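# Move lying glass tube upright into window-side rack

## Task

Pick up the glass tube that is lying on the shelved bench by the door and set it upright, fully seated, in an unoccupied well of the rack near the window. No tube may touch the floor, and every other tube must stay fully seated in its rack. The tube must not drop more than a few centimetres (roughly a well's depth) or be knocked hard, since either breaks it. Afterwards open the gripper and move away, so the result holds without the robot. The robot must not tip over or be left leaning.

## Robot and tools

Robot: a Hello Robot Stretch 3 with one arm. It has a two-wheeled base (0.33 m long, 0.34 m wide), a lift carriage on a vertical mast, and a telescoping arm that reaches out to the robot's RIGHT side, ending in a wrist (yaw, pitch, roll) and a two-finger gripper. The base cannot slide sideways, so to shift the gripper forward or back you drive the base. Turns in place pivot about the point between the drive wheels, 0.05 m behind the front edge. With the arm retracted and the wrist folded, a turn sweeps a 0.28 m radius; an unfolded, level gripper reaches past that. A loose object may occasionally be nudged by something external.

Frames: the base frame has its origin on the floor between the drive wheels, x forward, y left, z up. hand_pose is reported in this frame, located where the closed fingertips meet; with all wrist joints at zero its x axis points up, y back along the arm toward the mast, z toward the rear. Fingertips are round pads 0.04 m wide. The odometry frame is the base frame as it was at the scene's start; base_odometry counts wheel rotation only, so slipping shows up as travel. Heading is positive leftward, -3.142 to 3.142.

execute_actions: argument "actions" is a list holding one action or none (empty just reports state and images). An action may contain "base", "joints", or both, plus optional "contact_limits"; its motions begin together. "base" holds exactly one relative command: {"translate_m": d}, a straight drive of d metres from the current spot (forward positive, -1 to 1), or {"rotate_rad": d}, a turn in place (left/counter-clockwise positive, -3.2 to 3.2). "joints" is a single dict of absolute targets keyed by joint name: lift_m 0 to 1.1 m (arm height); arm_m 0 to 0.52 m (extension); wrist_yaw_rad -1.345 to 4.42 (0 along the arm, positive toward the front, 3.0 folded over the base); wrist_pitch_rad -1.57 to 0.451 (0 level, negative tips fingers down); wrist_roll_rad -2.911 to 2.911 (0 fingers side by side); gripper_m -0.089 to 0.179 (larger is wider; actual fingertip gap is 0.007 less when nearly shut, 0.025 less when wide, zero below 0.007); head_pan_rad -3.953 to 1.73 (0 forward, positive left, -1.57 looks along the arm); head_tilt_rad -1.53 to 0.419 (negative down). "contact_limits" takes {"arm_m": effort %} from 1 to 100: the arm stops with contact_stop at about that effort (negative when retracting); smaller is gentler but too small halts instantly; values above the maximum are clipped. "cameras" picks images: head_camera, nav_camera, wrist_camera, or all (omitted/null = all, [] = none). Unknown keys or out-of-range numbers reject the entire call. Joints or base you leave out may still be driving toward an earlier target. No action exceeds 15 s. If a result reports a stop, later motion calls in the same reply are skipped.

wait: {"seconds": 0 to 10}; commands nothing and returns state and images. zoom_image: {"camera", "region": [x0, y0, x1, y1]} in pixels of that camera's latest full image, top-left origin, at most 504 by 504. finished_scene: {"scene": n} closes the scene permanently once the last command has been held; its result reports success and gives the next task.

Result lines: base_status and joint_status tell how each motion ended: done, off_target (resting away from target, possibly still pushing), contact_stop, time_out, torque_fault. After the latter three the old target is dropped. Arm and lift stop themselves on firm contact and then go slack until commanded again; a slack lift may sag under load or keep pressing, and closing fingers on a surface can push it up. Base, wrist and head never stop on contact. A wrist servo strained for several seconds shuts off for 10 s and goes limp. on_its_own describes things not commanded this call; "held at" is a target, not a position; rest effort outside range suggests pushing or carrying. motor_effort is percent of maximum, positive toward larger values, with peak in brackets; readings carry sizeable fixed bias and noise. lidar_m: 12 distances from the base origin, 30-degree sectors, 1st straight ahead, counter-clockwise (4th left, 7th behind, 10th right); "-" nothing seen; plane 0.17 m above the floor, range 0.15 to 12 m; blind to glass and the robot; parts of sectors 5, 6, 9, 10 may be hidden. wrist_depth_mm (45 to 1000) and head_depth_mm (280 to 4000, image sideways) are 7x7 median depths. base_tilt in degrees (forward/right positive, with a fixed error up to ~4). turned_by_wheels and turned_by_imu give turning since the last result.

Cameras: head_camera and nav_camera move with head pan/tilt; wrist_camera rides on the gripper. Calibration intrinsics and T_world_to_cam (base frame to camera) are supplied and slightly imprecise, more so for the wrist camera.

Speed: the base is fast only with the arm stowed (lift_m under 0.30, arm_m under 0.03, wrist_yaw_rad over 2.54); otherwise about 0.10 m/s and 0.63 rad/s.

Gripper: command a value below the object's width to hold it (lower squeezes more); to let go, command at least 0.02 above the contact value. Readings don't prove a grasp; a stall guard can ease the grip, so resend a new value to squeeze again.

Avoid: fold or unfold the wrist only with lift_m 0.32 to 0.95, wrist_pitch_rad -0.4 and roll near 0; once folded lift may go to 0.25. With yaw below -0.4 keep pitch at -0.5 or lower. Pushing into something rigid with the gripper above about 0.45 m, repeated pushes, higher contact limits, driving while holding or snagged, or reversing into furniture can tip the robot; if base_tilt shows a lean, back out in small steps, free the gripper, and lower lift_m to about 0.2. Never drop the glass tube more than a few centimetres, knock it, or let it reach the floor. The scene keeps running between replies while the robot holds its last command.

Each tool is called after "Call:" as name(argument=value, ...), one argument or row to a line, values as JSON.

## Session

I'll start by checking the robot's state and camera views.

Call:
execute_actions(
  actions=[],
)

Scene clock: 0.00 s.
base_odometry: x=+0.000 y=+0.000 heading=+0.000 (m, m, rad; odometry frame)
turned_by_wheels: +0.000 (rad since the last result)
turned_by_imu: +0.000 (rad since the last result)
base_tilt: forward=-0.7 right=+0.9 (deg)
lidar_m: 1.14 1.52 2.19 1.65 1.67 1.58 1.67 1.73 1.73 1.77 1.17 1.12
head_depth_mm: 1370 1328 1322 1614 1633 1171 1032 / 1700 1421 1414 1644 1734 1176 1087 / 1768 1479 1486 1512 1820 1203 1145 / 1835 1552 1561 1605 1902 1231 1212 / 1820 1670 1660 1700 2039 1322 1283 / 1794 1792 1761 2130 2186 1381 1365 / 1787 2314 2331 2335 2328 1491 1475
base_status: not commanded
joint_positions: lift_m=+0.485 arm_m=-0.001 wrist_yaw_rad=+2.937 wrist_pitch_rad=-0.510 wrist_roll_rad=+0.012 gripper_m=+0.037 head_pan_rad=+0.009 head_tilt_rad=+0.003
joint_status: not commanded
motor_effort: left_wheel=+0 right_wheel=+0 lift_m=+23 arm_m=-2 wrist_yaw_rad=+0 wrist_pitch_rad=+4 wrist_roll_rad=+0 gripper_m=+1 head_pan_rad=-1 head_tilt_rad=+1 (%)
hand_pose: x=+0.0218 y=+0.0633 z=+0.4775 quat_wxyz=(+0.248, +0.703, +0.106, +0.658) (m; base frame)
wrist_depth_mm: - - - - - - - / - - - - - - - / - - - - - - - / 908 891 898 891 901 889 904 / 776 773 - 771 790 755 760 / 671 668 - 669 - 672 660 / 594 594 - 603 595 589 586
pictures: head_camera (sideways: a quarter turn clockwise sets it upright), nav_camera (sideways: a quarter turn counterclockwise sets it upright), wrist_camera
Images, in order (width x height): head_camera 896x504, nav_camera 672x504, wrist_camera 644x364.

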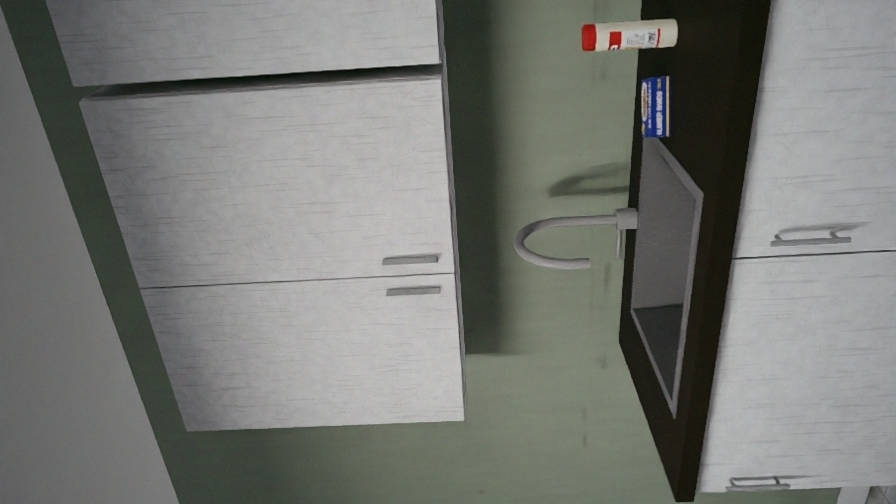

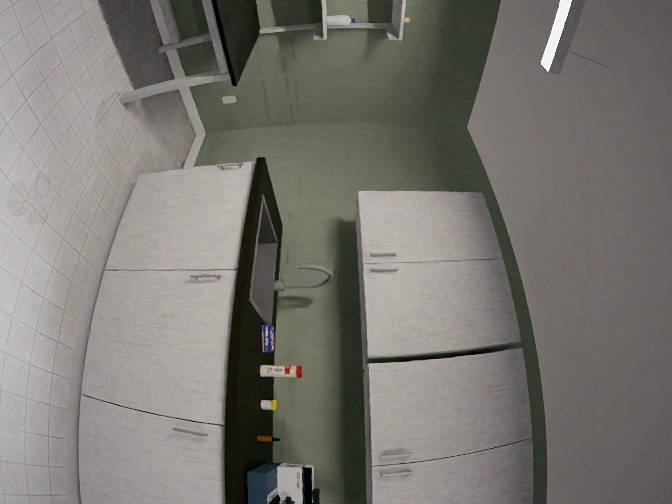

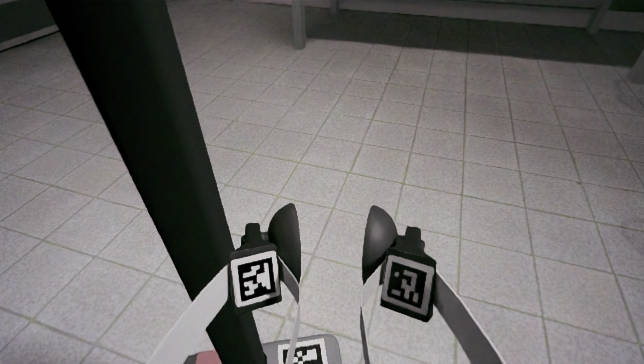

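Call:
execute_actions(
  actions=[
    {"joints": {"head_pan_rad": 1.2, "head_tilt_rad": -0.3}},
  ],
  cameras=["head_camera", "nav_camera"],
)

Scene clock: 2.57 s.
base_odometry: x=+0.000 y=+0.000 heading=+0.000 (m, m, rad; odometry frame)
turned_by_wheels: +0.000 (rad since the last result)
turned_by_imu: +0.001 (rad since the last result)
base_tilt: forward=-0.8 right=+0.8 (deg)
lidar_m: 1.15 1.51 2.20 1.65 1.67 1.59 1.68 1.73 1.73 1.77 1.17 1.12
head_depth_mm: 2009 2093 2186 2042 2395 2052 1604 / 2004 2115 2206 2064 2416 2095 1613 / 2029 2142 2242 2112 2460 2105 1632 / 2079 2136 2256 2164 2518 2123 1623 / 2080 2196 2301 2206 2516 2133 1641 / 2123 2182 2304 2282 2413 1988 1655 / 2131 2219 2335 2454 2574 2182 1656
base_status: not commanded
joint_positions: lift_m=+0.485 arm_m=-0.001 wrist_yaw_rad=+2.937 wrist_pitch_rad=-0.510 wrist_roll_rad=+0.012 gripper_m=+0.037 head_pan_rad=+1.193 head_tilt_rad=-0.296
joint_status: all done
motor_effort: left_wheel=+0(0) right_wheel=+1(0) lift_m=+22(22) arm_m=-1(1) wrist_yaw_rad=+0(1) wrist_pitch_rad=+4(4) wrist_roll_rad=+0(0) gripper_m=+0(1) head_pan_rad=+3(40) head_tilt_rad=-2(20) (%)
hand_pose: x=+0.0218 y=+0.0633 z=+0.4775 quat_wxyz=(+0.248, +0.703, +0.106, +0.658) (m; base frame)
wrist_depth_mm: - - - - - - - / - - - - - - - / - - - - - - - / 910 893 887 903 889 888 880 / 779 772 - 781 795 772 760 / 684 673 - 664 - 672 653 / 599 596 - 606 593 593 594
pictures: head_camera (sideways: a quarter turn clockwise sets it upright), nav_camera (sideways: a quarter turn counterclockwise sets it upright)
camera_calibration (this result's frames):
head_camera: T_world_to_cam=[[-0.111868, -0.205759, -0.972188, 1.2826], [-0.927886, 0.371806, 0.0280796, -0.0281099], [0.355688, 0.90522, -0.232514, 0.252986], [0, 0, 0, 1]] pos_world=[0.0274159, 0.0453501, 1.30654]
nav_camera: T_world_to_cam=[[0.135455, 0.269533, 0.953417, -1.19798], [0.940093, -0.338819, -0.037777, 0.091929], [0.312853, 0.901418, -0.299281, 0.343972], [0, 0, 0, 1]] pos_world=[-0.0317628, 0.0439795, 1.24859]
Images, in order (width x height): head_camera 896x504, nav_camera 672x504.

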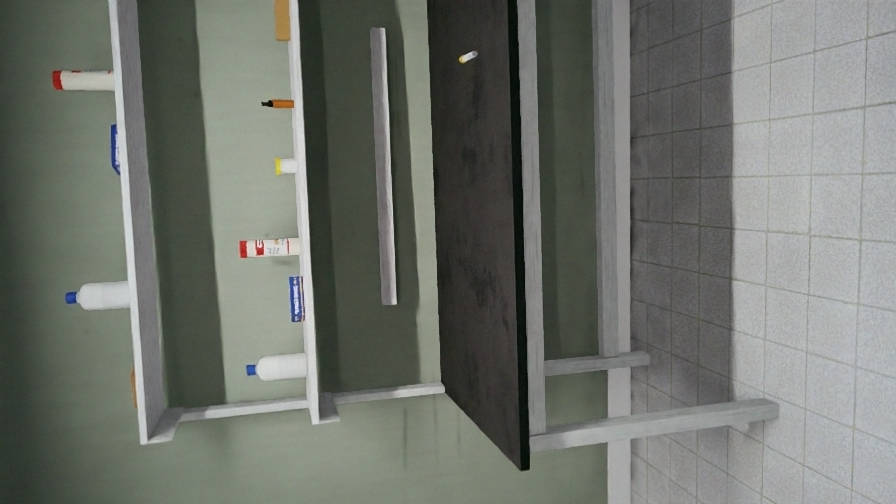

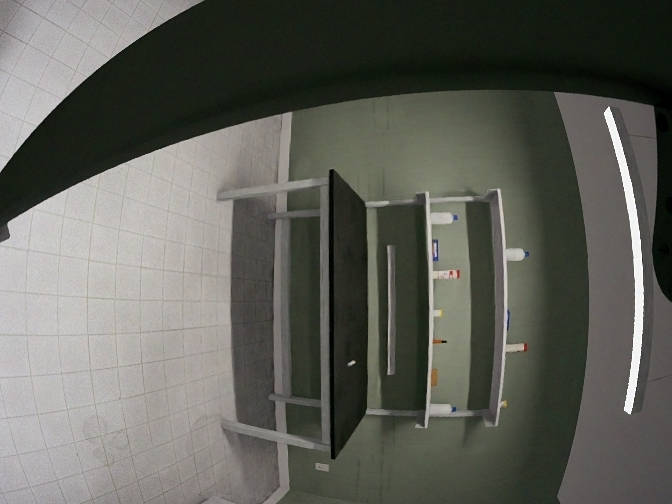

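Call:
zoom_image(
  camera="head_camera",
  region=[420, 20, 520, 100],
)

Call:
execute_actions(
  actions=[
    {"joints": {"head_pan_rad": -1.4, "head_tilt_rad": -0.3}},
  ],
  cameras=["head_camera", "nav_camera"],
)

Call:
execute_actions(
  actions=[
    {"joints": {"head_pan_rad": -2.7, "head_tilt_rad": -0.3}},
  ],
  cameras=["head_camera", "nav_camera"],
)

Call:
execute_actions(
  actions=[
    {"joints": {"head_pan_rad": -3.9, "head_tilt_rad": -0.3}},
  ],
  cameras=["head_camera", "nav_camera"],
)

Region (420, 20, 520, 100) of head_camera's 896x504 image, scaled by 5.040, with more detail than that image has; it fills the top 403 rows of this view, and the rest is white.

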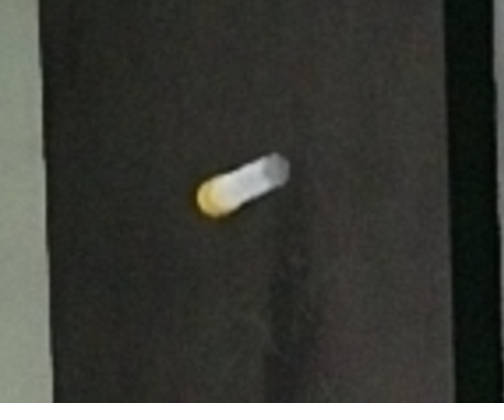

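Scene clock: 7.33 s.
base_odometry: x=+0.000 y=+0.000 heading=+0.000 (m, m, rad; odometry frame)
turned_by_wheels: +0.000 (rad since the last result)
turned_by_imu: +0.001 (rad since the last result)
base_tilt: forward=-0.6 right=+0.7 (deg)
lidar_m: 1.14 1.52 2.19 1.65 1.67 1.59 1.67 1.74 1.73 1.78 1.18 1.11
head_depth_mm: 2204 2276 2421 2067 2598 2082 1583 / 2395 2494 2616 1989 2633 2086 1605 / 2549 2687 2805 2923 2952 2119 1620 / 2657 2738 2756 2929 2881 2123 1628 / 2296 2359 2470 2509 2579 2145 1642 / 2058 2127 2158 2217 2328 2155 1660 / 1867 1932 1984 2032 2071 2077 1660
base_status: not commanded
joint_positions: lift_m=+0.485 arm_m=-0.001 wrist_yaw_rad=+2.937 wrist_pitch_rad=-0.510 wrist_roll_rad=+0.012 gripper_m=+0.037 head_pan_rad=-1.393 head_tilt_rad=-0.296
joint_status: all done
motor_effort: left_wheel=+0(0) right_wheel=+1(1) lift_m=+22(23) arm_m=-1(1) wrist_yaw_rad=+1(0) wrist_pitch_rad=+3(4) wrist_roll_rad=+0(0) gripper_m=+0(0) head_pan_rad=-4(43) head_tilt_rad=-2(1) (%)
hand_pose: x=+0.0218 y=+0.0633 z=+0.4775 quat_wxyz=(+0.248, +0.703, +0.106, +0.658) (m; base frame)
wrist_depth_mm: - - - - - - - / - - - - - - - / - - - - - - - / 899 879 887 910 884 879 883 / 777 775 - 760 787 762 760 / 673 676 - 663 - 671 669 / 591 603 - 609 597 595 589
pictures: head_camera (sideways: a quarter turn clockwise sets it upright), nav_camera (sideways: a quarter turn counterclockwise sets it upright)
camera_calibration (this result's frames):
head_camera: T_world_to_cam=[[-0.0136394, 0.234054, -0.972128, 1.28193], [0.984348, 0.173986, 0.0280788, -0.0397735], [0.175709, -0.956529, -0.232763, 0.254409], [0, 0, 0, 1]] pos_world=[0.0119338, -0.0497703, 1.30653]
nav_camera: T_world_to_cam=[[0.0272688, -0.300665, 0.95334, -1.19722], [-0.977304, -0.208445, -0.0377852, 0.103636], [0.210079, -0.930672, -0.299526, 0.344917], [0, 0, 0, 1]] pos_world=[0.0614705, -0.0173542, 1.24858]
Images, in order (width x height): head_camera 896x504, nav_camera 672x504.

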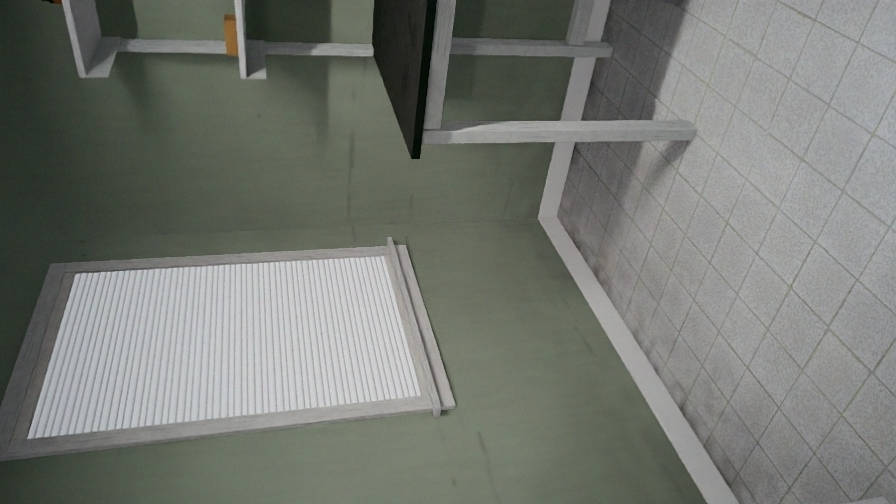

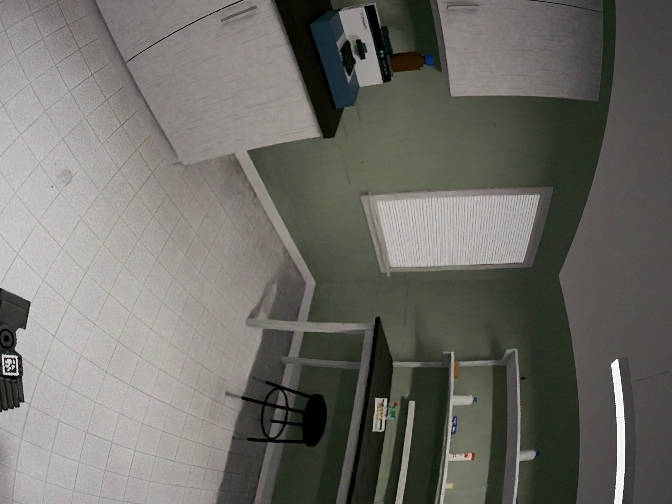

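Scene clock: 8.53 s.
base_odometry: x=+0.000 y=+0.000 heading=+0.000 (m, m, rad; odometry frame)
turned_by_wheels: +0.000 (rad since the last result)
turned_by_imu: +0.000 (rad since the last result)
base_tilt: forward=-0.8 right=+1.0 (deg)
lidar_m: 1.14 1.51 2.19 1.65 1.66 1.58 1.67 1.73 1.73 1.78 1.18 1.12
head_depth_mm: 2160 2226 2318 2341 2381 2070 1596 / 2355 2478 2579 2542 2484 2060 1614 / 2625 2748 2878 3081 2827 2091 1619 / 2806 2926 3013 3134 3024 2110 1639 / 2599 2705 2818 2910 2948 2152 1646 / 2438 2515 2639 2683 2740 2154 1650 / 2267 2345 2434 2497 2546 2067 1684
base_status: not commanded
joint_positions: lift_m=+0.485 arm_m=-0.001 wrist_yaw_rad=+2.937 wrist_pitch_rad=-0.510 wrist_roll_rad=+0.012 gripper_m=+0.037 head_pan_rad=-2.693 head_tilt_rad=-0.296
joint_status: all done
motor_effort: left_wheel=+0(0) right_wheel=+1(1) lift_m=+22(23) arm_m=-2(1) wrist_yaw_rad=+1(1) wrist_pitch_rad=+4(4) wrist_roll_rad=+0(0) gripper_m=+1(1) head_pan_rad=-3(41) head_tilt_rad=-2(2) (%)
hand_pose: x=+0.0218 y=+0.0633 z=+0.4775 quat_wxyz=(+0.248, +0.703, +0.106, +0.658) (m; base frame)
wrist_depth_mm: - - - - - - - / - - - - - - - / - - - - - - - / 910 890 902 902 883 892 881 / 772 771 - 770 773 764 765 / 677 674 - 664 - 668 669 / 604 601 - 615 590 598 588
pictures: head_camera (sideways: a quarter turn clockwise sets it upright), nav_camera (sideways: a quarter turn counterclockwise sets it upright)
camera_calibration (this result's frames):
head_camera: T_world_to_cam=[[0.221898, 0.0757614, -0.972122, 1.28048], [0.430954, -0.901937, 0.0280787, -0.0363977], [-0.874666, -0.42517, -0.232788, 0.260848], [0, 0, 0, 1]] pos_world=[-0.0402962, -0.0189346, 1.30653]
nav_camera: T_world_to_cam=[[-0.282436, -0.106712, 0.953332, -1.19532], [-0.462272, 0.885933, -0.037786, 0.100495], [-0.840556, -0.451371, -0.29955, 0.351357], [0, 0, 0, 1]] pos_world=[0.0041908, -0.0579943, 1.24858]
Images, in order (width x height): head_camera 896x504, nav_camera 672x504.

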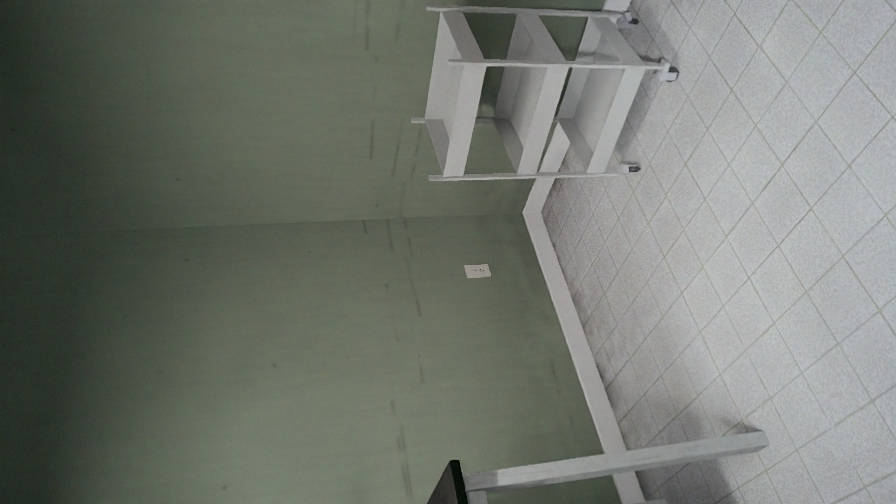

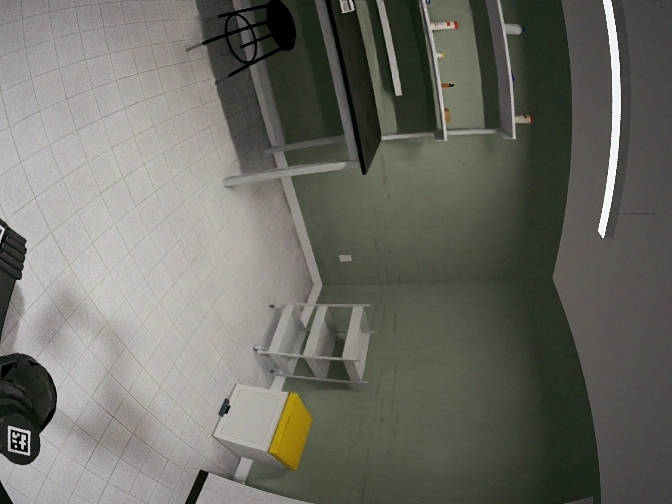

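Scene clock: 9.70 s.
base_odometry: x=+0.000 y=+0.000 heading=+0.000 (m, m, rad; odometry frame)
turned_by_wheels: +0.000 (rad since the last result)
turned_by_imu: +0.000 (rad since the last result)
base_tilt: forward=-0.6 right=+0.9 (deg)
lidar_m: 1.15 1.52 2.20 1.65 1.67 1.58 1.67 1.73 1.73 1.77 1.17 1.12
head_depth_mm: - - - - - - - / 1956 2052 2168 2247 2360 2075 1613 / 1944 2006 2112 2179 1833 1915 1621 / 1472 1536 1596 1663 1754 1860 1622 / 1412 1489 1547 1615 1700 1782 1652 / 1389 1439 1503 1572 1641 1743 1641 / 1349 1403 1456 1528 1596 1665 1661
base_status: not commanded
joint_positions: lift_m=+0.485 arm_m=-0.001 wrist_yaw_rad=+2.937 wrist_pitch_rad=-0.510 wrist_roll_rad=+0.012 gripper_m=+0.037 head_pan_rad=-3.893 head_tilt_rad=-0.296
joint_status: all done
motor_effort: left_wheel=+0(0) right_wheel=+1(1) lift_m=+22(23) arm_m=-1(1) wrist_yaw_rad=+0(1) wrist_pitch_rad=+3(4) wrist_roll_rad=+0(0) gripper_m=+1(0) head_pan_rad=-4(41) head_tilt_rad=-2(2) (%)
hand_pose: x=+0.0218 y=+0.0633 z=+0.4775 quat_wxyz=(+0.248, +0.703, +0.106, +0.658) (m; base frame)
wrist_depth_mm: - - - - - - - / - - - - - - - / - - - - - - - / 907 884 906 894 901 881 884 / 769 774 - 760 786 769 770 / 677 677 - 671 - 669 660 / 597 605 - 606 596 587 589
pictures: head_camera (sideways: a quarter turn clockwise sets it upright), nav_camera (sideways: a quarter turn counterclockwise sets it upright)
camera_calibration (this result's frames):
head_camera: T_world_to_cam=[[0.151033, -0.179379, -0.972118, 1.28091], [-0.684483, -0.728488, 0.0280787, -0.0295934], [-0.713213, 0.661157, -0.232807, 0.259888], [0, 0, 0, 1]] pos_world=[-0.0283598, 0.0363821, 1.30653]
nav_camera: T_world_to_cam=[[-0.201816, 0.224587, 0.953326, -1.1958], [0.658218, 0.751878, -0.0377867, 0.093661], [-0.725272, 0.61987, -0.299569, 0.350679], [0, 0, 0, 1]] pos_world=[-0.048644, -0.0192358, 1.24858]
Images, in order (width x height): head_camera 896x504, nav_camera 672x504.

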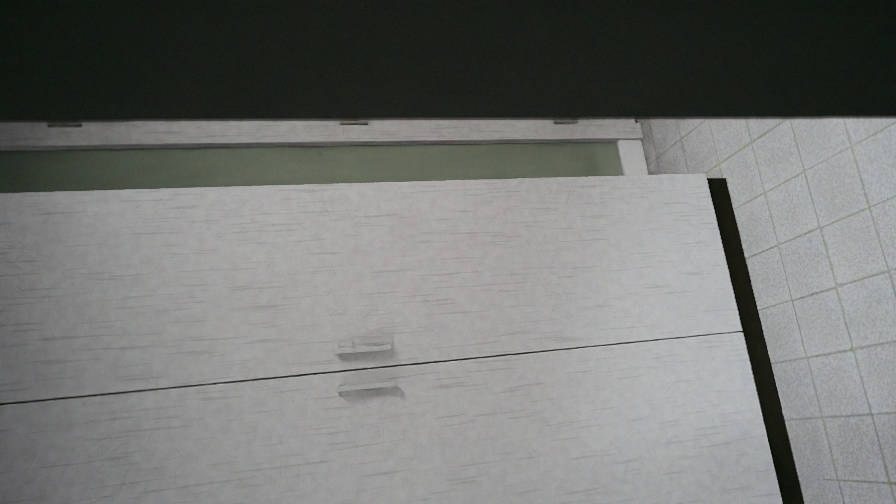

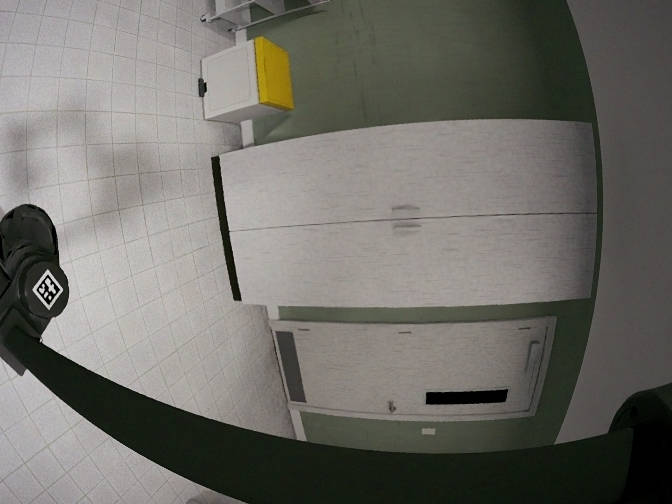

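Call:
execute_actions(
  actions=[
    {"joints": {"head_pan_rad": -1.9, "head_tilt_rad": -0.3}},
  ],
  cameras=["head_camera"],
)

Scene clock: 14.37 s.
base_odometry: x=+0.000 y=+0.000 heading=+0.000 (m, m, rad; odometry frame)
turned_by_wheels: +0.000 (rad since the last result)
turned_by_imu: +0.001 (rad since the last result)
base_tilt: forward=-0.8 right=+0.9 (deg)
lidar_m: 1.14 1.52 2.19 1.65 1.67 1.58 1.67 1.73 1.73 1.77 1.18 1.12
head_depth_mm: 2075 2195 2339 2050 2533 2067 1591 / 2112 2256 2343 2118 2540 2076 1611 / 2131 2242 2367 2196 2605 2104 1629 / 2150 2295 2380 2272 2283 2047 1632 / 2195 2320 2435 2353 2675 2144 1653 / 2220 2346 2467 2431 2725 2149 1661 / 2267 2373 2521 2555 2729 2062 1664
base_status: not commanded
joint_positions: lift_m=+0.485 arm_m=-0.001 wrist_yaw_rad=+2.937 wrist_pitch_rad=-0.510 wrist_roll_rad=+0.012 gripper_m=+0.037 head_pan_rad=-1.907 head_tilt_rad=-0.296
joint_status: all done
motor_effort: left_wheel=+0(0) right_wheel=+1(0) lift_m=+22(23) arm_m=-2(1) wrist_yaw_rad=+0(1) wrist_pitch_rad=+4(4) wrist_roll_rad=+0(0) gripper_m=+1(0) head_pan_rad=+3(40) head_tilt_rad=-2(2) (%)
hand_pose: x=+0.0218 y=+0.0633 z=+0.4775 quat_wxyz=(+0.248, +0.703, +0.106, +0.658) (m; base frame)
wrist_depth_mm: - - - - - - - / - - - - - - - / - - - - - - - / 912 891 891 899 903 898 896 / 780 768 - 762 789 756 755 / 684 670 - 672 - 660 663 / 603 595 - 603 588 592 592
pictures: head_camera (sideways: a quarter turn clockwise sets it upright)
camera_calibration (this result's frames):
head_camera: T_world_to_cam=[[0.103313, 0.210509, -0.972118, 1.2812], [0.942539, -0.332913, 0.0280787, -0.0395183], [-0.31772, -0.91916, -0.232807, 0.257476], [0, 0, 0, 1]] pos_world=[-0.0133123, -0.0461985, 1.30653]
Images, in order (width x height): head_camera 896x504.

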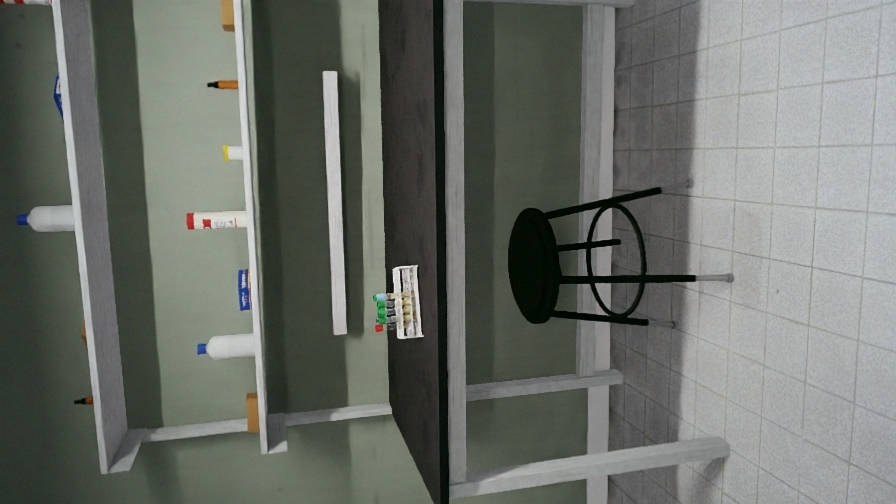

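Call:
zoom_image(
  camera="head_camera",
  region=[350, 250, 460, 350],
)

Region (350, 250, 460, 350) of head_camera's 896x504 image, scaled by 4.582, with more detail than that image has; it fills the top 458 rows of this view, and the rest is white.

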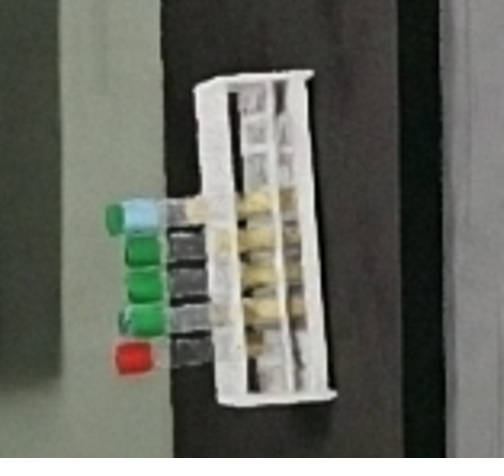

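Call:
execute_actions(
  actions=[
    {"base": {"rotate_rad": 0.815}, "joints": {"lift_m": 0.28, "wrist_pitch_rad": -0.4, "wrist_yaw_rad": 3.0, "head_pan_rad": 0.2, "head_tilt_rad": -0.6}},
  ],
  cameras=["head_camera"],
)

Call:
execute_actions(
  actions=[
    {"base": {"translate_m": 1.0}},
  ],
  cameras=["head_camera", "nav_camera"],
)

Scene clock: 69.57 s.
base_odometry: x=+0.000 y=+0.000 heading=+0.815 (m, m, rad; odometry frame)
turned_by_wheels: +0.815 (rad since the last result)
turned_by_imu: +0.807 (rad since the last result)
base_tilt: forward=-0.8 right=+0.9 (deg)
lidar_m: 1.75 1.64 2.35 1.59 1.58 1.82 1.72 1.77 2.02 1.12 1.12 1.28
head_depth_mm: 2047 2233 1735 2237 1856 1509 1266 / 2025 2187 2364 2425 1851 1511 1266 / 1969 2150 1794 2456 1874 1524 1275 / 1973 2136 1824 2461 1887 1536 1281 / 1985 2098 1718 2442 1915 1540 1284 / 1928 2076 1753 2452 1942 1550 1302 / 1909 2087 1755 2428 1927 1565 1307
base_status: done
joint_positions: lift_m=+0.281 arm_m=-0.001 wrist_yaw_rad=+2.998 wrist_pitch_rad=-0.419 wrist_roll_rad=+0.012 gripper_m=+0.037 head_pan_rad=+0.193 head_tilt_rad=-0.593
joint_status: all done
motor_effort: left_wheel=-2(5) right_wheel=+4(7) lift_m=+8(19) arm_m=-2(1) wrist_yaw_rad=+2(4) wrist_pitch_rad=+5(6) wrist_roll_rad=-1(0) gripper_m=+0(0) head_pan_rad=+2(41) head_tilt_rad=-3(23) (%)
hand_pose: x=+0.0109 y=+0.0778 z=+0.2933 quat_wxyz=(+0.197, +0.704, +0.096, +0.675) (m; base frame)
wrist_depth_mm: - - - - - - - / - - - - - - - / 875 877 877 857 861 883 874 / 694 692 685 691 695 692 691 / 576 580 - 572 586 568 569 / 494 503 - - - 489 487 / - - - - 424 423 425
pictures: head_camera (sideways: a quarter turn clockwise sets it upright)
camera_calibration (this result's frames):
head_camera: T_world_to_cam=[[-0.502506, -0.0696041, -0.861767, 1.14088], [-0.180695, 0.983197, 0.0259532, -0.029889], [0.84548, 0.168758, -0.50664, 0.606737], [0, 0, 0, 1]] pos_world=[0.0549127, 0.00640452, 1.29134]
Images, in order (width x height): head_camera 896x504.

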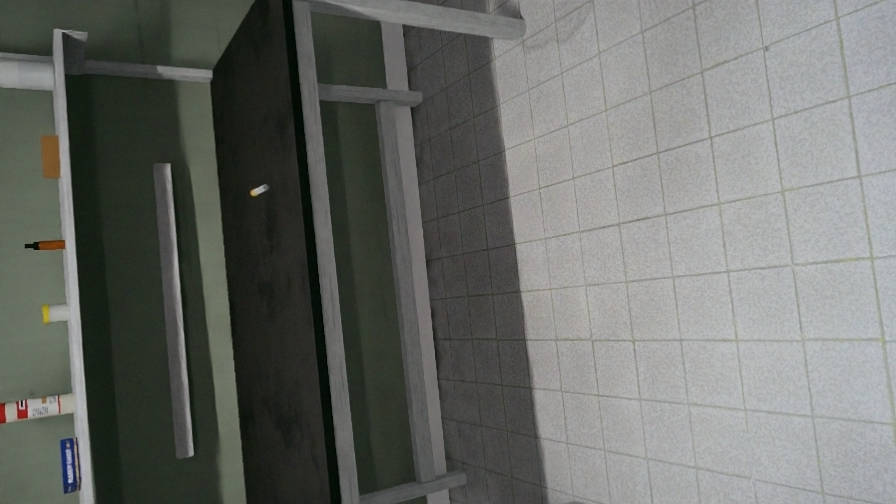

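Scene clock: 74.67 s.
base_odometry: x=+0.686 y=+0.728 heading=+0.815 (m, m, rad; odometry frame)
turned_by_wheels: +0.000 (rad since the last result)
turned_by_imu: +0.005 (rad since the last result)
base_tilt: forward=-0.7 right=+0.8 (deg)
lidar_m: 1.24 1.24 1.05 2.28 1.99 2.14 2.73 1.74 0.98 0.84 0.85 0.78
head_depth_mm: 950 1283 1341 980 807 1506 1260 / 1140 1277 1355 993 789 1509 1273 / 1115 1257 1363 999 794 1520 1272 / 1133 1247 1346 1011 775 1533 1279 / 1107 1246 1328 1025 779 1508 1295 / 1100 1226 1335 1037 789 1510 1305 / 1079 1210 1321 1045 793 1469 1310
base_status: done
joint_positions: lift_m=+0.281 arm_m=-0.001 wrist_yaw_rad=+2.999 wrist_pitch_rad=-0.418 wrist_roll_rad=+0.012 gripper_m=+0.037 head_pan_rad=+0.193 head_tilt_rad=-0.593
joint_status: not commanded
motor_effort: left_wheel=-2(4) right_wheel=+4(12) lift_m=+9(8) arm_m=-1(1) wrist_yaw_rad=+1(2) wrist_pitch_rad=+5(5) wrist_roll_rad=+0(0) gripper_m=+0(0) head_pan_rad=+2(3) head_tilt_rad=-4(5) (%)
hand_pose: x=+0.0107 y=+0.0779 z=+0.2934 quat_wxyz=(+0.197, +0.704, +0.096, +0.675) (m; base frame)
wrist_depth_mm: - - - - - - - / - - - - - - - / 883 879 864 877 853 853 852 / 696 695 685 688 690 685 678 / 570 573 - 575 583 573 567 / 489 506 - - - 486 488 / 441 - - - 423 425 425
pictures: head_camera (sideways: a quarter turn clockwise sets it upright), nav_camera (sideways: a quarter turn counterclockwise sets it upright)
camera_calibration (this result's frames):
head_camera: T_world_to_cam=[[-0.503231, -0.0697907, -0.861329, 1.14031], [-0.180758, 0.983185, 0.0259436, -0.029876], [0.845035, 0.168748, -0.507385, 0.607709], [0, 0, 0, 1]] pos_world=[0.0549032, 0.00640702, 1.2913]
nav_camera: T_world_to_cam=[[0.561306, 0.0827883, 0.823457, -1.03103], [0.210804, -0.976468, -0.0455222, 0.106445], [0.800311, 0.19914, -0.565549, 0.687482], [0, 0, 0, 1]] pos_world=[0.00608784, 0.0523923, 1.24266]
Images, in order (width x height): head_camera 896x504, nav_camera 672x504.

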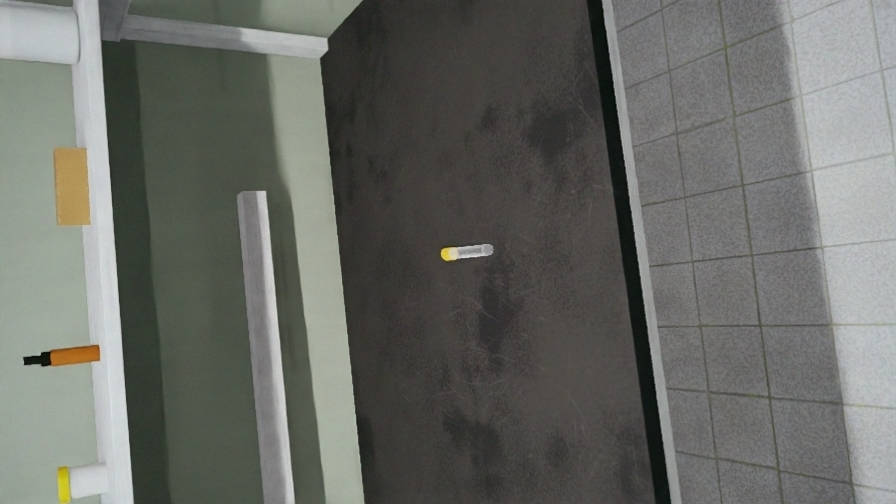

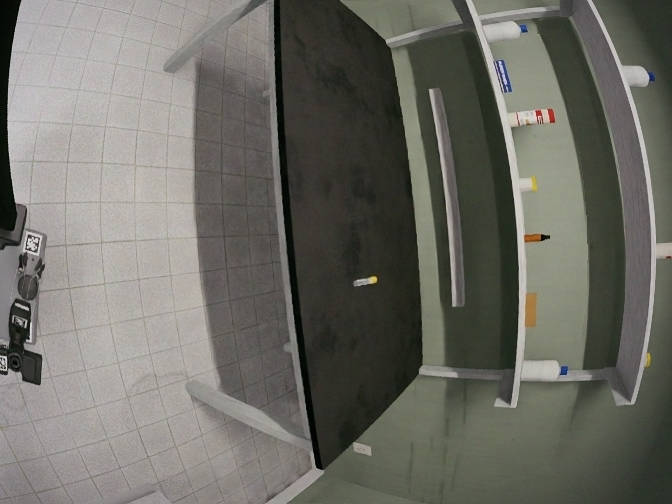

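Call:
zoom_image(
  camera="head_camera",
  region=[420, 220, 520, 290],
)

Region (420, 220, 520, 290) of head_camera's 896x504 image, scaled by 5.040, with more detail than that image has; it fills the top 353 rows of this view, and the rest is white.

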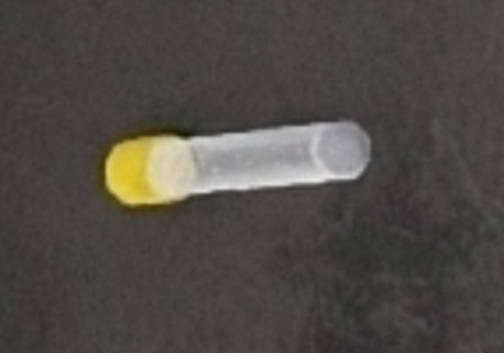

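Call:
execute_actions(
  actions=[
    {"base": {"translate_m": 0.295}, "joints": {"lift_m": 0.92, "wrist_pitch_rad": -0.4, "head_tilt_rad": -0.8}},
  ],
  cameras=["head_camera"],
)

Scene clock: 127.13 s.
base_odometry: x=+0.888 y=+0.942 heading=+0.815 (m, m, rad; odometry frame)
turned_by_wheels: +0.000 (rad since the last result)
turned_by_imu: +0.003 (rad since the last result)
base_tilt: forward=-0.7 right=+0.8 (deg)
lidar_m: 0.96 0.96 1.09 1.01 2.08 2.23 3.01 1.57 0.89 0.76 0.87 0.53
head_depth_mm: 938 1057 938 748 624 569 1159 / 946 1071 944 755 628 563 1160 / 929 1062 953 761 632 564 1167 / 923 1043 961 767 638 556 1174 / 916 1033 977 776 641 548 1180 / 904 969 987 779 642 549 1177 / 892 967 990 783 649 553 1166
base_status: done
joint_positions: lift_m=+0.919 arm_m=-0.001 wrist_yaw_rad=+2.999 wrist_pitch_rad=-0.418 wrist_roll_rad=+0.012 gripper_m=+0.037 head_pan_rad=+0.193 head_tilt_rad=-0.791
joint_status: all done
motor_effort: left_wheel=-2(7) right_wheel=+4(10) lift_m=+35(36) arm_m=-1(0) wrist_yaw_rad=+1(1) wrist_pitch_rad=+5(6) wrist_roll_rad=+0(0) gripper_m=+0(0) head_pan_rad=+3(2) head_tilt_rad=-5(19) (%)
hand_pose: x=+0.0107 y=+0.0780 z=+0.9319 quat_wxyz=(+0.197, +0.704, +0.096, +0.675) (m; base frame)
wrist_depth_mm: - - - - - - 926 / - - - 914 839 829 818 / - - - - 611 609 609 / - - - - 540 484 489 / - - - - - 416 399 / - - - - - - 343 / - - - - - - 314
pictures: head_camera (sideways: a quarter turn clockwise sets it upright)
camera_calibration (this result's frames):
head_camera: T_world_to_cam=[[-0.659238, -0.100352, -0.745208, 0.989877], [-0.176086, 0.9841, 0.0232504, -0.0263919], [0.731026, 0.146549, -0.666427, 0.815308], [0, 0, 0, 1]] pos_world=[0.0519057, 0.00582625, 1.28162]
Images, in order (width x height): head_camera 896x504.

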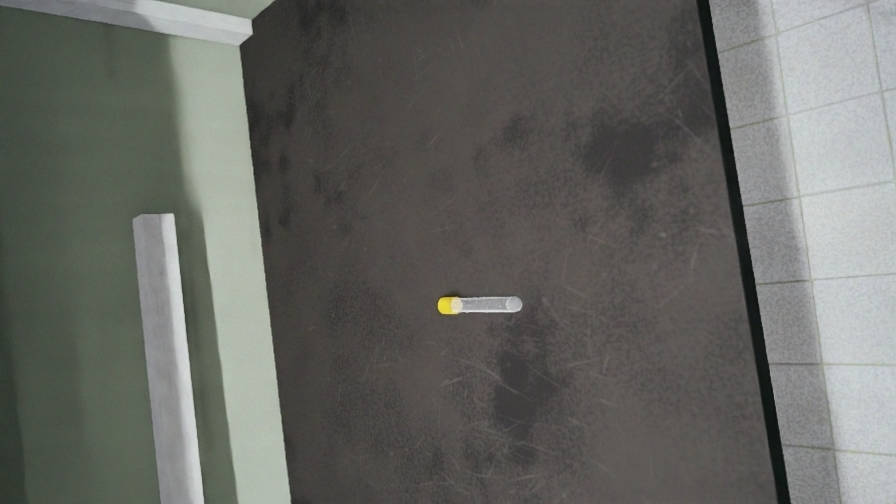

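Call:
execute_actions(
  actions=[
    {"base": {"rotate_rad": 1.83}, "joints": {"wrist_yaw_rad": 0.0, "wrist_pitch_rad": -0.4, "wrist_roll_rad": 0.0, "head_pan_rad": -1.5, "head_tilt_rad": -0.8}},
  ],
)

Scene clock: 140.87 s.
base_odometry: x=+0.888 y=+0.942 heading=+2.644 (m, m, rad; odometry frame)
turned_by_wheels: +1.830 (rad since the last result)
turned_by_imu: +1.811 (rad since the last result)
base_tilt: forward=-0.7 right=+0.8 (deg)
lidar_m: 1.04 2.03 2.72 2.98 1.10 0.80 0.76 0.53 1.01 0.96 0.99 1.01
head_depth_mm: 912 1038 934 750 - - - / 915 1038 947 779 - - - / 918 1040 949 794 - - 1138 / 925 1042 961 767 635 555 1174 / 924 1050 972 772 641 559 1177 / 926 1050 979 780 645 563 1189 / 933 1057 991 783 651 565 1193
base_status: done
joint_positions: lift_m=+0.919 arm_m=-0.001 wrist_yaw_rad=+0.002 wrist_pitch_rad=-0.418 wrist_roll_rad=+0.003 gripper_m=+0.037 head_pan_rad=-1.493 head_tilt_rad=-0.791
joint_status: all done
motor_effort: left_wheel=-2(6) right_wheel=+4(8) lift_m=+35(34) arm_m=-1(2) wrist_yaw_rad=-1(1) wrist_pitch_rad=+5(4) wrist_roll_rad=-2(5) gripper_m=+0(1) head_pan_rad=-3(42) head_tilt_rad=-3(4) (%)
hand_pose: x=-0.0211 y=-0.3685 z=+0.9319 quat_wxyz=(+0.691, +0.147, -0.692, -0.147) (m; base frame)
wrist_depth_mm: 779 755 747 743 733 725 716 / 802 789 789 788 788 761 766 / 612 614 615 620 616 615 822 / 483 489 485 488 489 488 489 / 400 404 421 402 422 403 405 / 343 343 350 345 - 343 347 / 300 298 299 300 299 300 301
pictures: head_camera (sideways: a quarter turn clockwise sets it upright), nav_camera (sideways: a quarter turn counterclockwise sets it upright), wrist_camera
camera_calibration (this result's frames):
head_camera: T_world_to_cam=[[-0.0238165, 0.666407, -0.745208, 0.986001], [0.997826, 0.0616607, 0.0232504, -0.0335528], [0.0614442, -0.743034, -0.666427, 0.819393], [0, 0, 0, 1]] pos_world=[0.00661598, -0.0461718, 1.28162]
nav_camera: T_world_to_cam=[[0.0293843, -0.717041, 0.696412, -0.862195], [-0.994952, -0.0878594, -0.0484811, 0.11764], [0.0959492, -0.691472, -0.716003, 0.887488], [0, 0, 0, 1]] pos_world=[0.0572275, 0.00577955, 1.24159]
wrist_camera: T_world_to_cam=[[-0.999171, -0.0388455, 0.0121794, -0.045644], [-0.0322443, 0.572511, -0.819263, 1.00371], [0.0248518, -0.818976, -0.573289, 0.402337], [0, 0, 0, 1]] pos_world=[-0.023241, -0.246905, 1.05352]
Images, in order (width x height): head_camera 896x504, nav_camera 672x504, wrist_camera 644x364.

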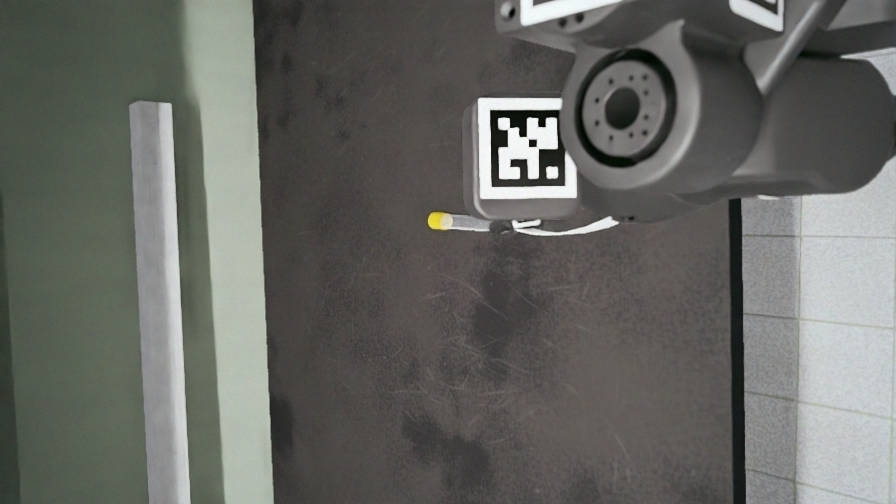

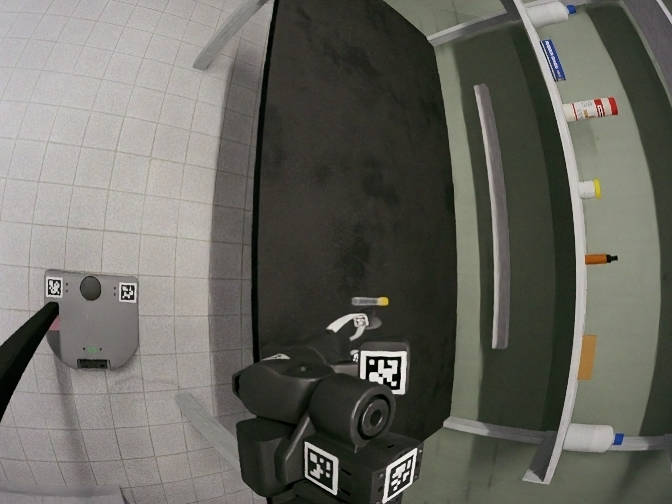

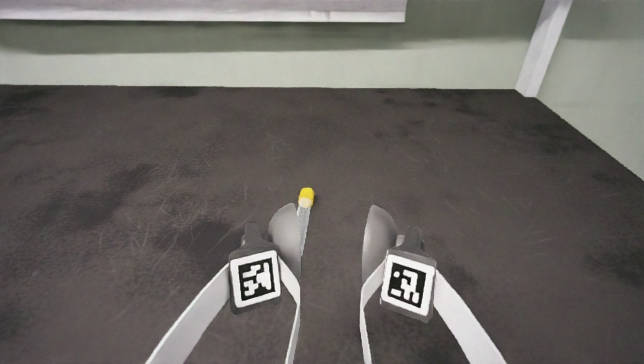

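Call:
execute_actions(
  actions=[
    {"base": {"translate_m": 0.04}, "joints": {"lift_m": 1.03, "arm_m": 0.47, "wrist_pitch_rad": -1.57, "gripper_m": 0.06}},
  ],
)

Scene clock: 151.67 s.
base_odometry: x=+0.853 y=+0.961 heading=+2.644 (m, m, rad; odometry frame)
turned_by_wheels: +0.000 (rad since the last result)
turned_by_imu: +0.002 (rad since the last result)
base_tilt: forward=-0.7 right=+0.9 (deg)
lidar_m: 2.33 1.99 2.68 2.98 1.15 0.83 0.80 0.56 1.01 0.96 0.99 0.97
head_depth_mm: 923 1035 937 749 623 546 1156 / 946 1040 947 756 630 549 1159 / - - 954 758 633 553 1169 / 924 1044 970 766 635 557 1172 / 923 1048 973 771 639 558 1178 / 924 1050 978 778 645 562 1181 / 930 1055 993 787 649 565 1193
base_status: done
joint_positions: lift_m=+1.029 arm_m=+0.470 wrist_yaw_rad=+0.000 wrist_pitch_rad=-1.549 wrist_roll_rad=+0.003 gripper_m=+0.060 head_pan_rad=-1.493 head_tilt_rad=-0.791
joint_status: all done
joint sent to its limit — the command would take wrist_pitch_rad past its lower limit, so that joint was sent only as far as its limit.
motor_effort: left_wheel=-2(3) right_wheel=+4(7) lift_m=+34(36) arm_m=+3(3) wrist_yaw_rad=+0(1) wrist_pitch_rad=-1(4) wrist_roll_rad=-2(2) gripper_m=+0(92) head_pan_rad=-4(4) head_tilt_rad=-4(4) (%)
hand_pose: x=-0.0216 y=-0.5962 z=+0.9112 quat_wxyz=(+0.505, +0.494, -0.506, -0.496) (m; base frame)
wrist_depth_mm: 294 292 287 286 282 281 278 / 303 298 295 293 291 286 285 / 309 306 303 300 298 295 293 / 318 316 314 306 307 304 299 / 327 325 318 317 313 311 308 / 337 333 - 327 - 320 316 / 348 346 340 336 332 329 325
pictures: head_camera (sideways: a quarter turn clockwise sets it upright), nav_camera (sideways: a quarter turn counterclockwise sets it upright), wrist_camera
camera_calibration (this result's frames):
head_camera: T_world_to_cam=[[-0.0236922, 0.666411, -0.745208, 0.986], [0.997838, 0.0614745, 0.0232504, -0.0335529], [0.0613056, -0.743046, -0.666427, 0.819393], [0, 0, 0, 1]] pos_world=[0.00660737, -0.0461719, 1.28162]
nav_camera: T_world_to_cam=[[0.0292505, -0.717046, 0.696412, -0.862194], [-0.994969, -0.0876737, -0.0484811, 0.11764], [0.0958202, -0.69149, -0.716003, 0.887489], [0, 0, 0, 1]] pos_world=[0.0572285, 0.00577001, 1.24159]
wrist_camera: T_world_to_cam=[[-0.999264, -0.0264492, -0.0277979, -0.0109537], [-0.0307742, 0.985153, 0.168898, 0.462782], [0.022918, 0.169629, -0.985241, 1.16879], [0, 0, 0, 1]] pos_world=[-0.0234902, -0.654461, 1.07307]
Images, in order (width x height): head_camera 896x504, nav_camera 672x504, wrist_camera 644x364.

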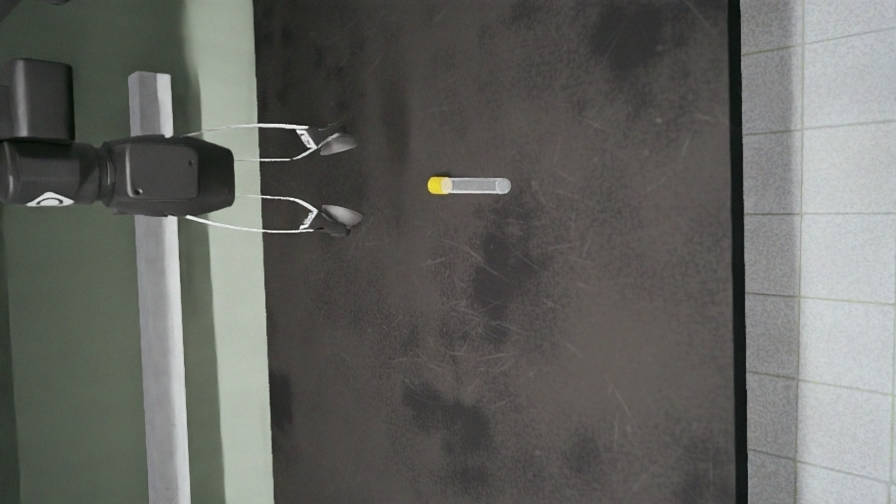

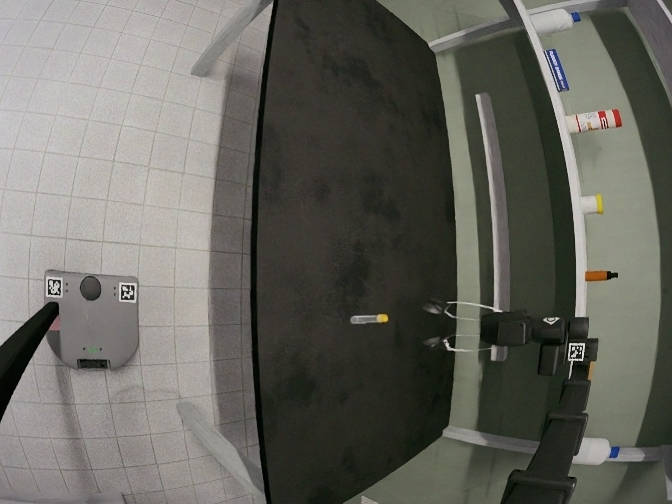

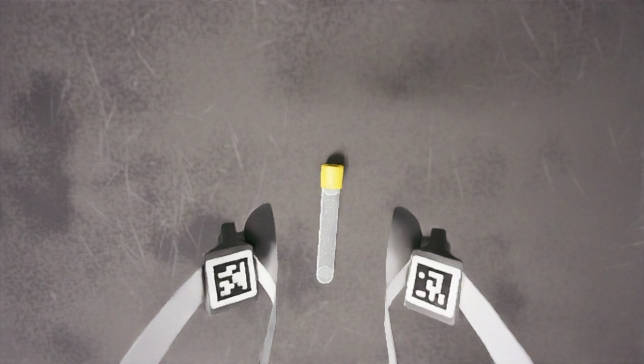

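Call:
execute_actions(
  actions=[
    {"joints": {"lift_m": 0.94, "arm_m": 0.481, "wrist_yaw_rad": -0.045, "gripper_m": 0.05}},
  ],
  cameras=["head_camera", "wrist_camera"],
)

Scene clock: 176.83 s.
base_odometry: x=+0.853 y=+0.961 heading=+2.644 (m, m, rad; odometry frame)
turned_by_wheels: +0.000 (rad since the last result)
turned_by_imu: +0.001 (rad since the last result)
base_tilt: forward=-0.7 right=+0.9 (deg)
lidar_m: 2.33 2.00 2.67 2.99 1.15 0.84 0.80 0.56 1.01 0.96 0.99 0.97
head_depth_mm: 883 1055 935 748 623 547 1151 / 870 1072 942 757 629 549 1161 / 899 - 917 751 634 551 1168 / 921 1041 965 767 637 556 1176 / 925 1052 971 772 641 559 1175 / 931 1057 982 779 645 561 1186 / 928 1054 992 782 650 563 1186
base_status: not commanded
joint_positions: lift_m=+0.941 arm_m=+0.481 wrist_yaw_rad=-0.043 wrist_pitch_rad=-1.549 wrist_roll_rad=+0.003 gripper_m=+0.050 head_pan_rad=-1.493 head_tilt_rad=-0.791
joint_status: all done
motor_effort: left_wheel=-2(2) right_wheel=+4(3) lift_m=+8(30) arm_m=+3(3) wrist_yaw_rad=-1(1) wrist_pitch_rad=-2(2) wrist_roll_rad=-2(2) gripper_m=+0(54) head_pan_rad=-3(3) head_tilt_rad=-3(4) (%)
hand_pose: x=-0.0208 y=-0.6072 z=+0.8228 quat_wxyz=(+0.494, +0.483, -0.516, -0.506) (m; base frame)
wrist_depth_mm: 209 207 206 203 202 200 198 / 216 213 211 209 207 205 203 / 220 219 217 215 212 211 209 / 228 225 221 221 219 217 214 / 234 232 228 227 224 222 220 / 241 238 - 233 - 228 227 / 248 247 243 240 238 234 233
pictures: head_camera (sideways: a quarter turn clockwise sets it upright), wrist_camera
camera_calibration (this result's frames):
head_camera: T_world_to_cam=[[-0.0236921, 0.666411, -0.745208, 0.986], [0.997838, 0.0614745, 0.0232504, -0.0335529], [0.0613056, -0.743046, -0.666427, 0.819393], [0, 0, 0, 1]] pos_world=[0.00660737, -0.0461719, 1.28162]
wrist_camera: T_world_to_cam=[[-0.999475, 0.0166543, -0.0278062, 0.0132709], [0.0117141, 0.985511, 0.169209, 0.489343], [0.0302213, 0.168794, -0.985188, 1.08314], [0, 0, 0, 1]] pos_world=[-0.0252023, -0.665302, 0.984668]
Images, in order (width x height): head_camera 896x504, wrist_camera 644x364.

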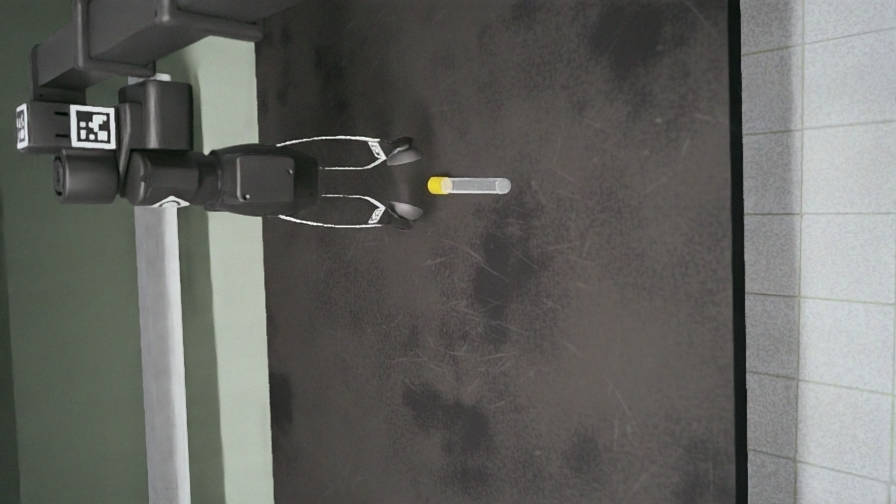

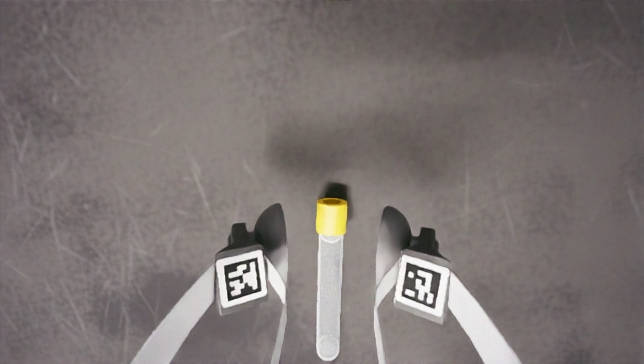

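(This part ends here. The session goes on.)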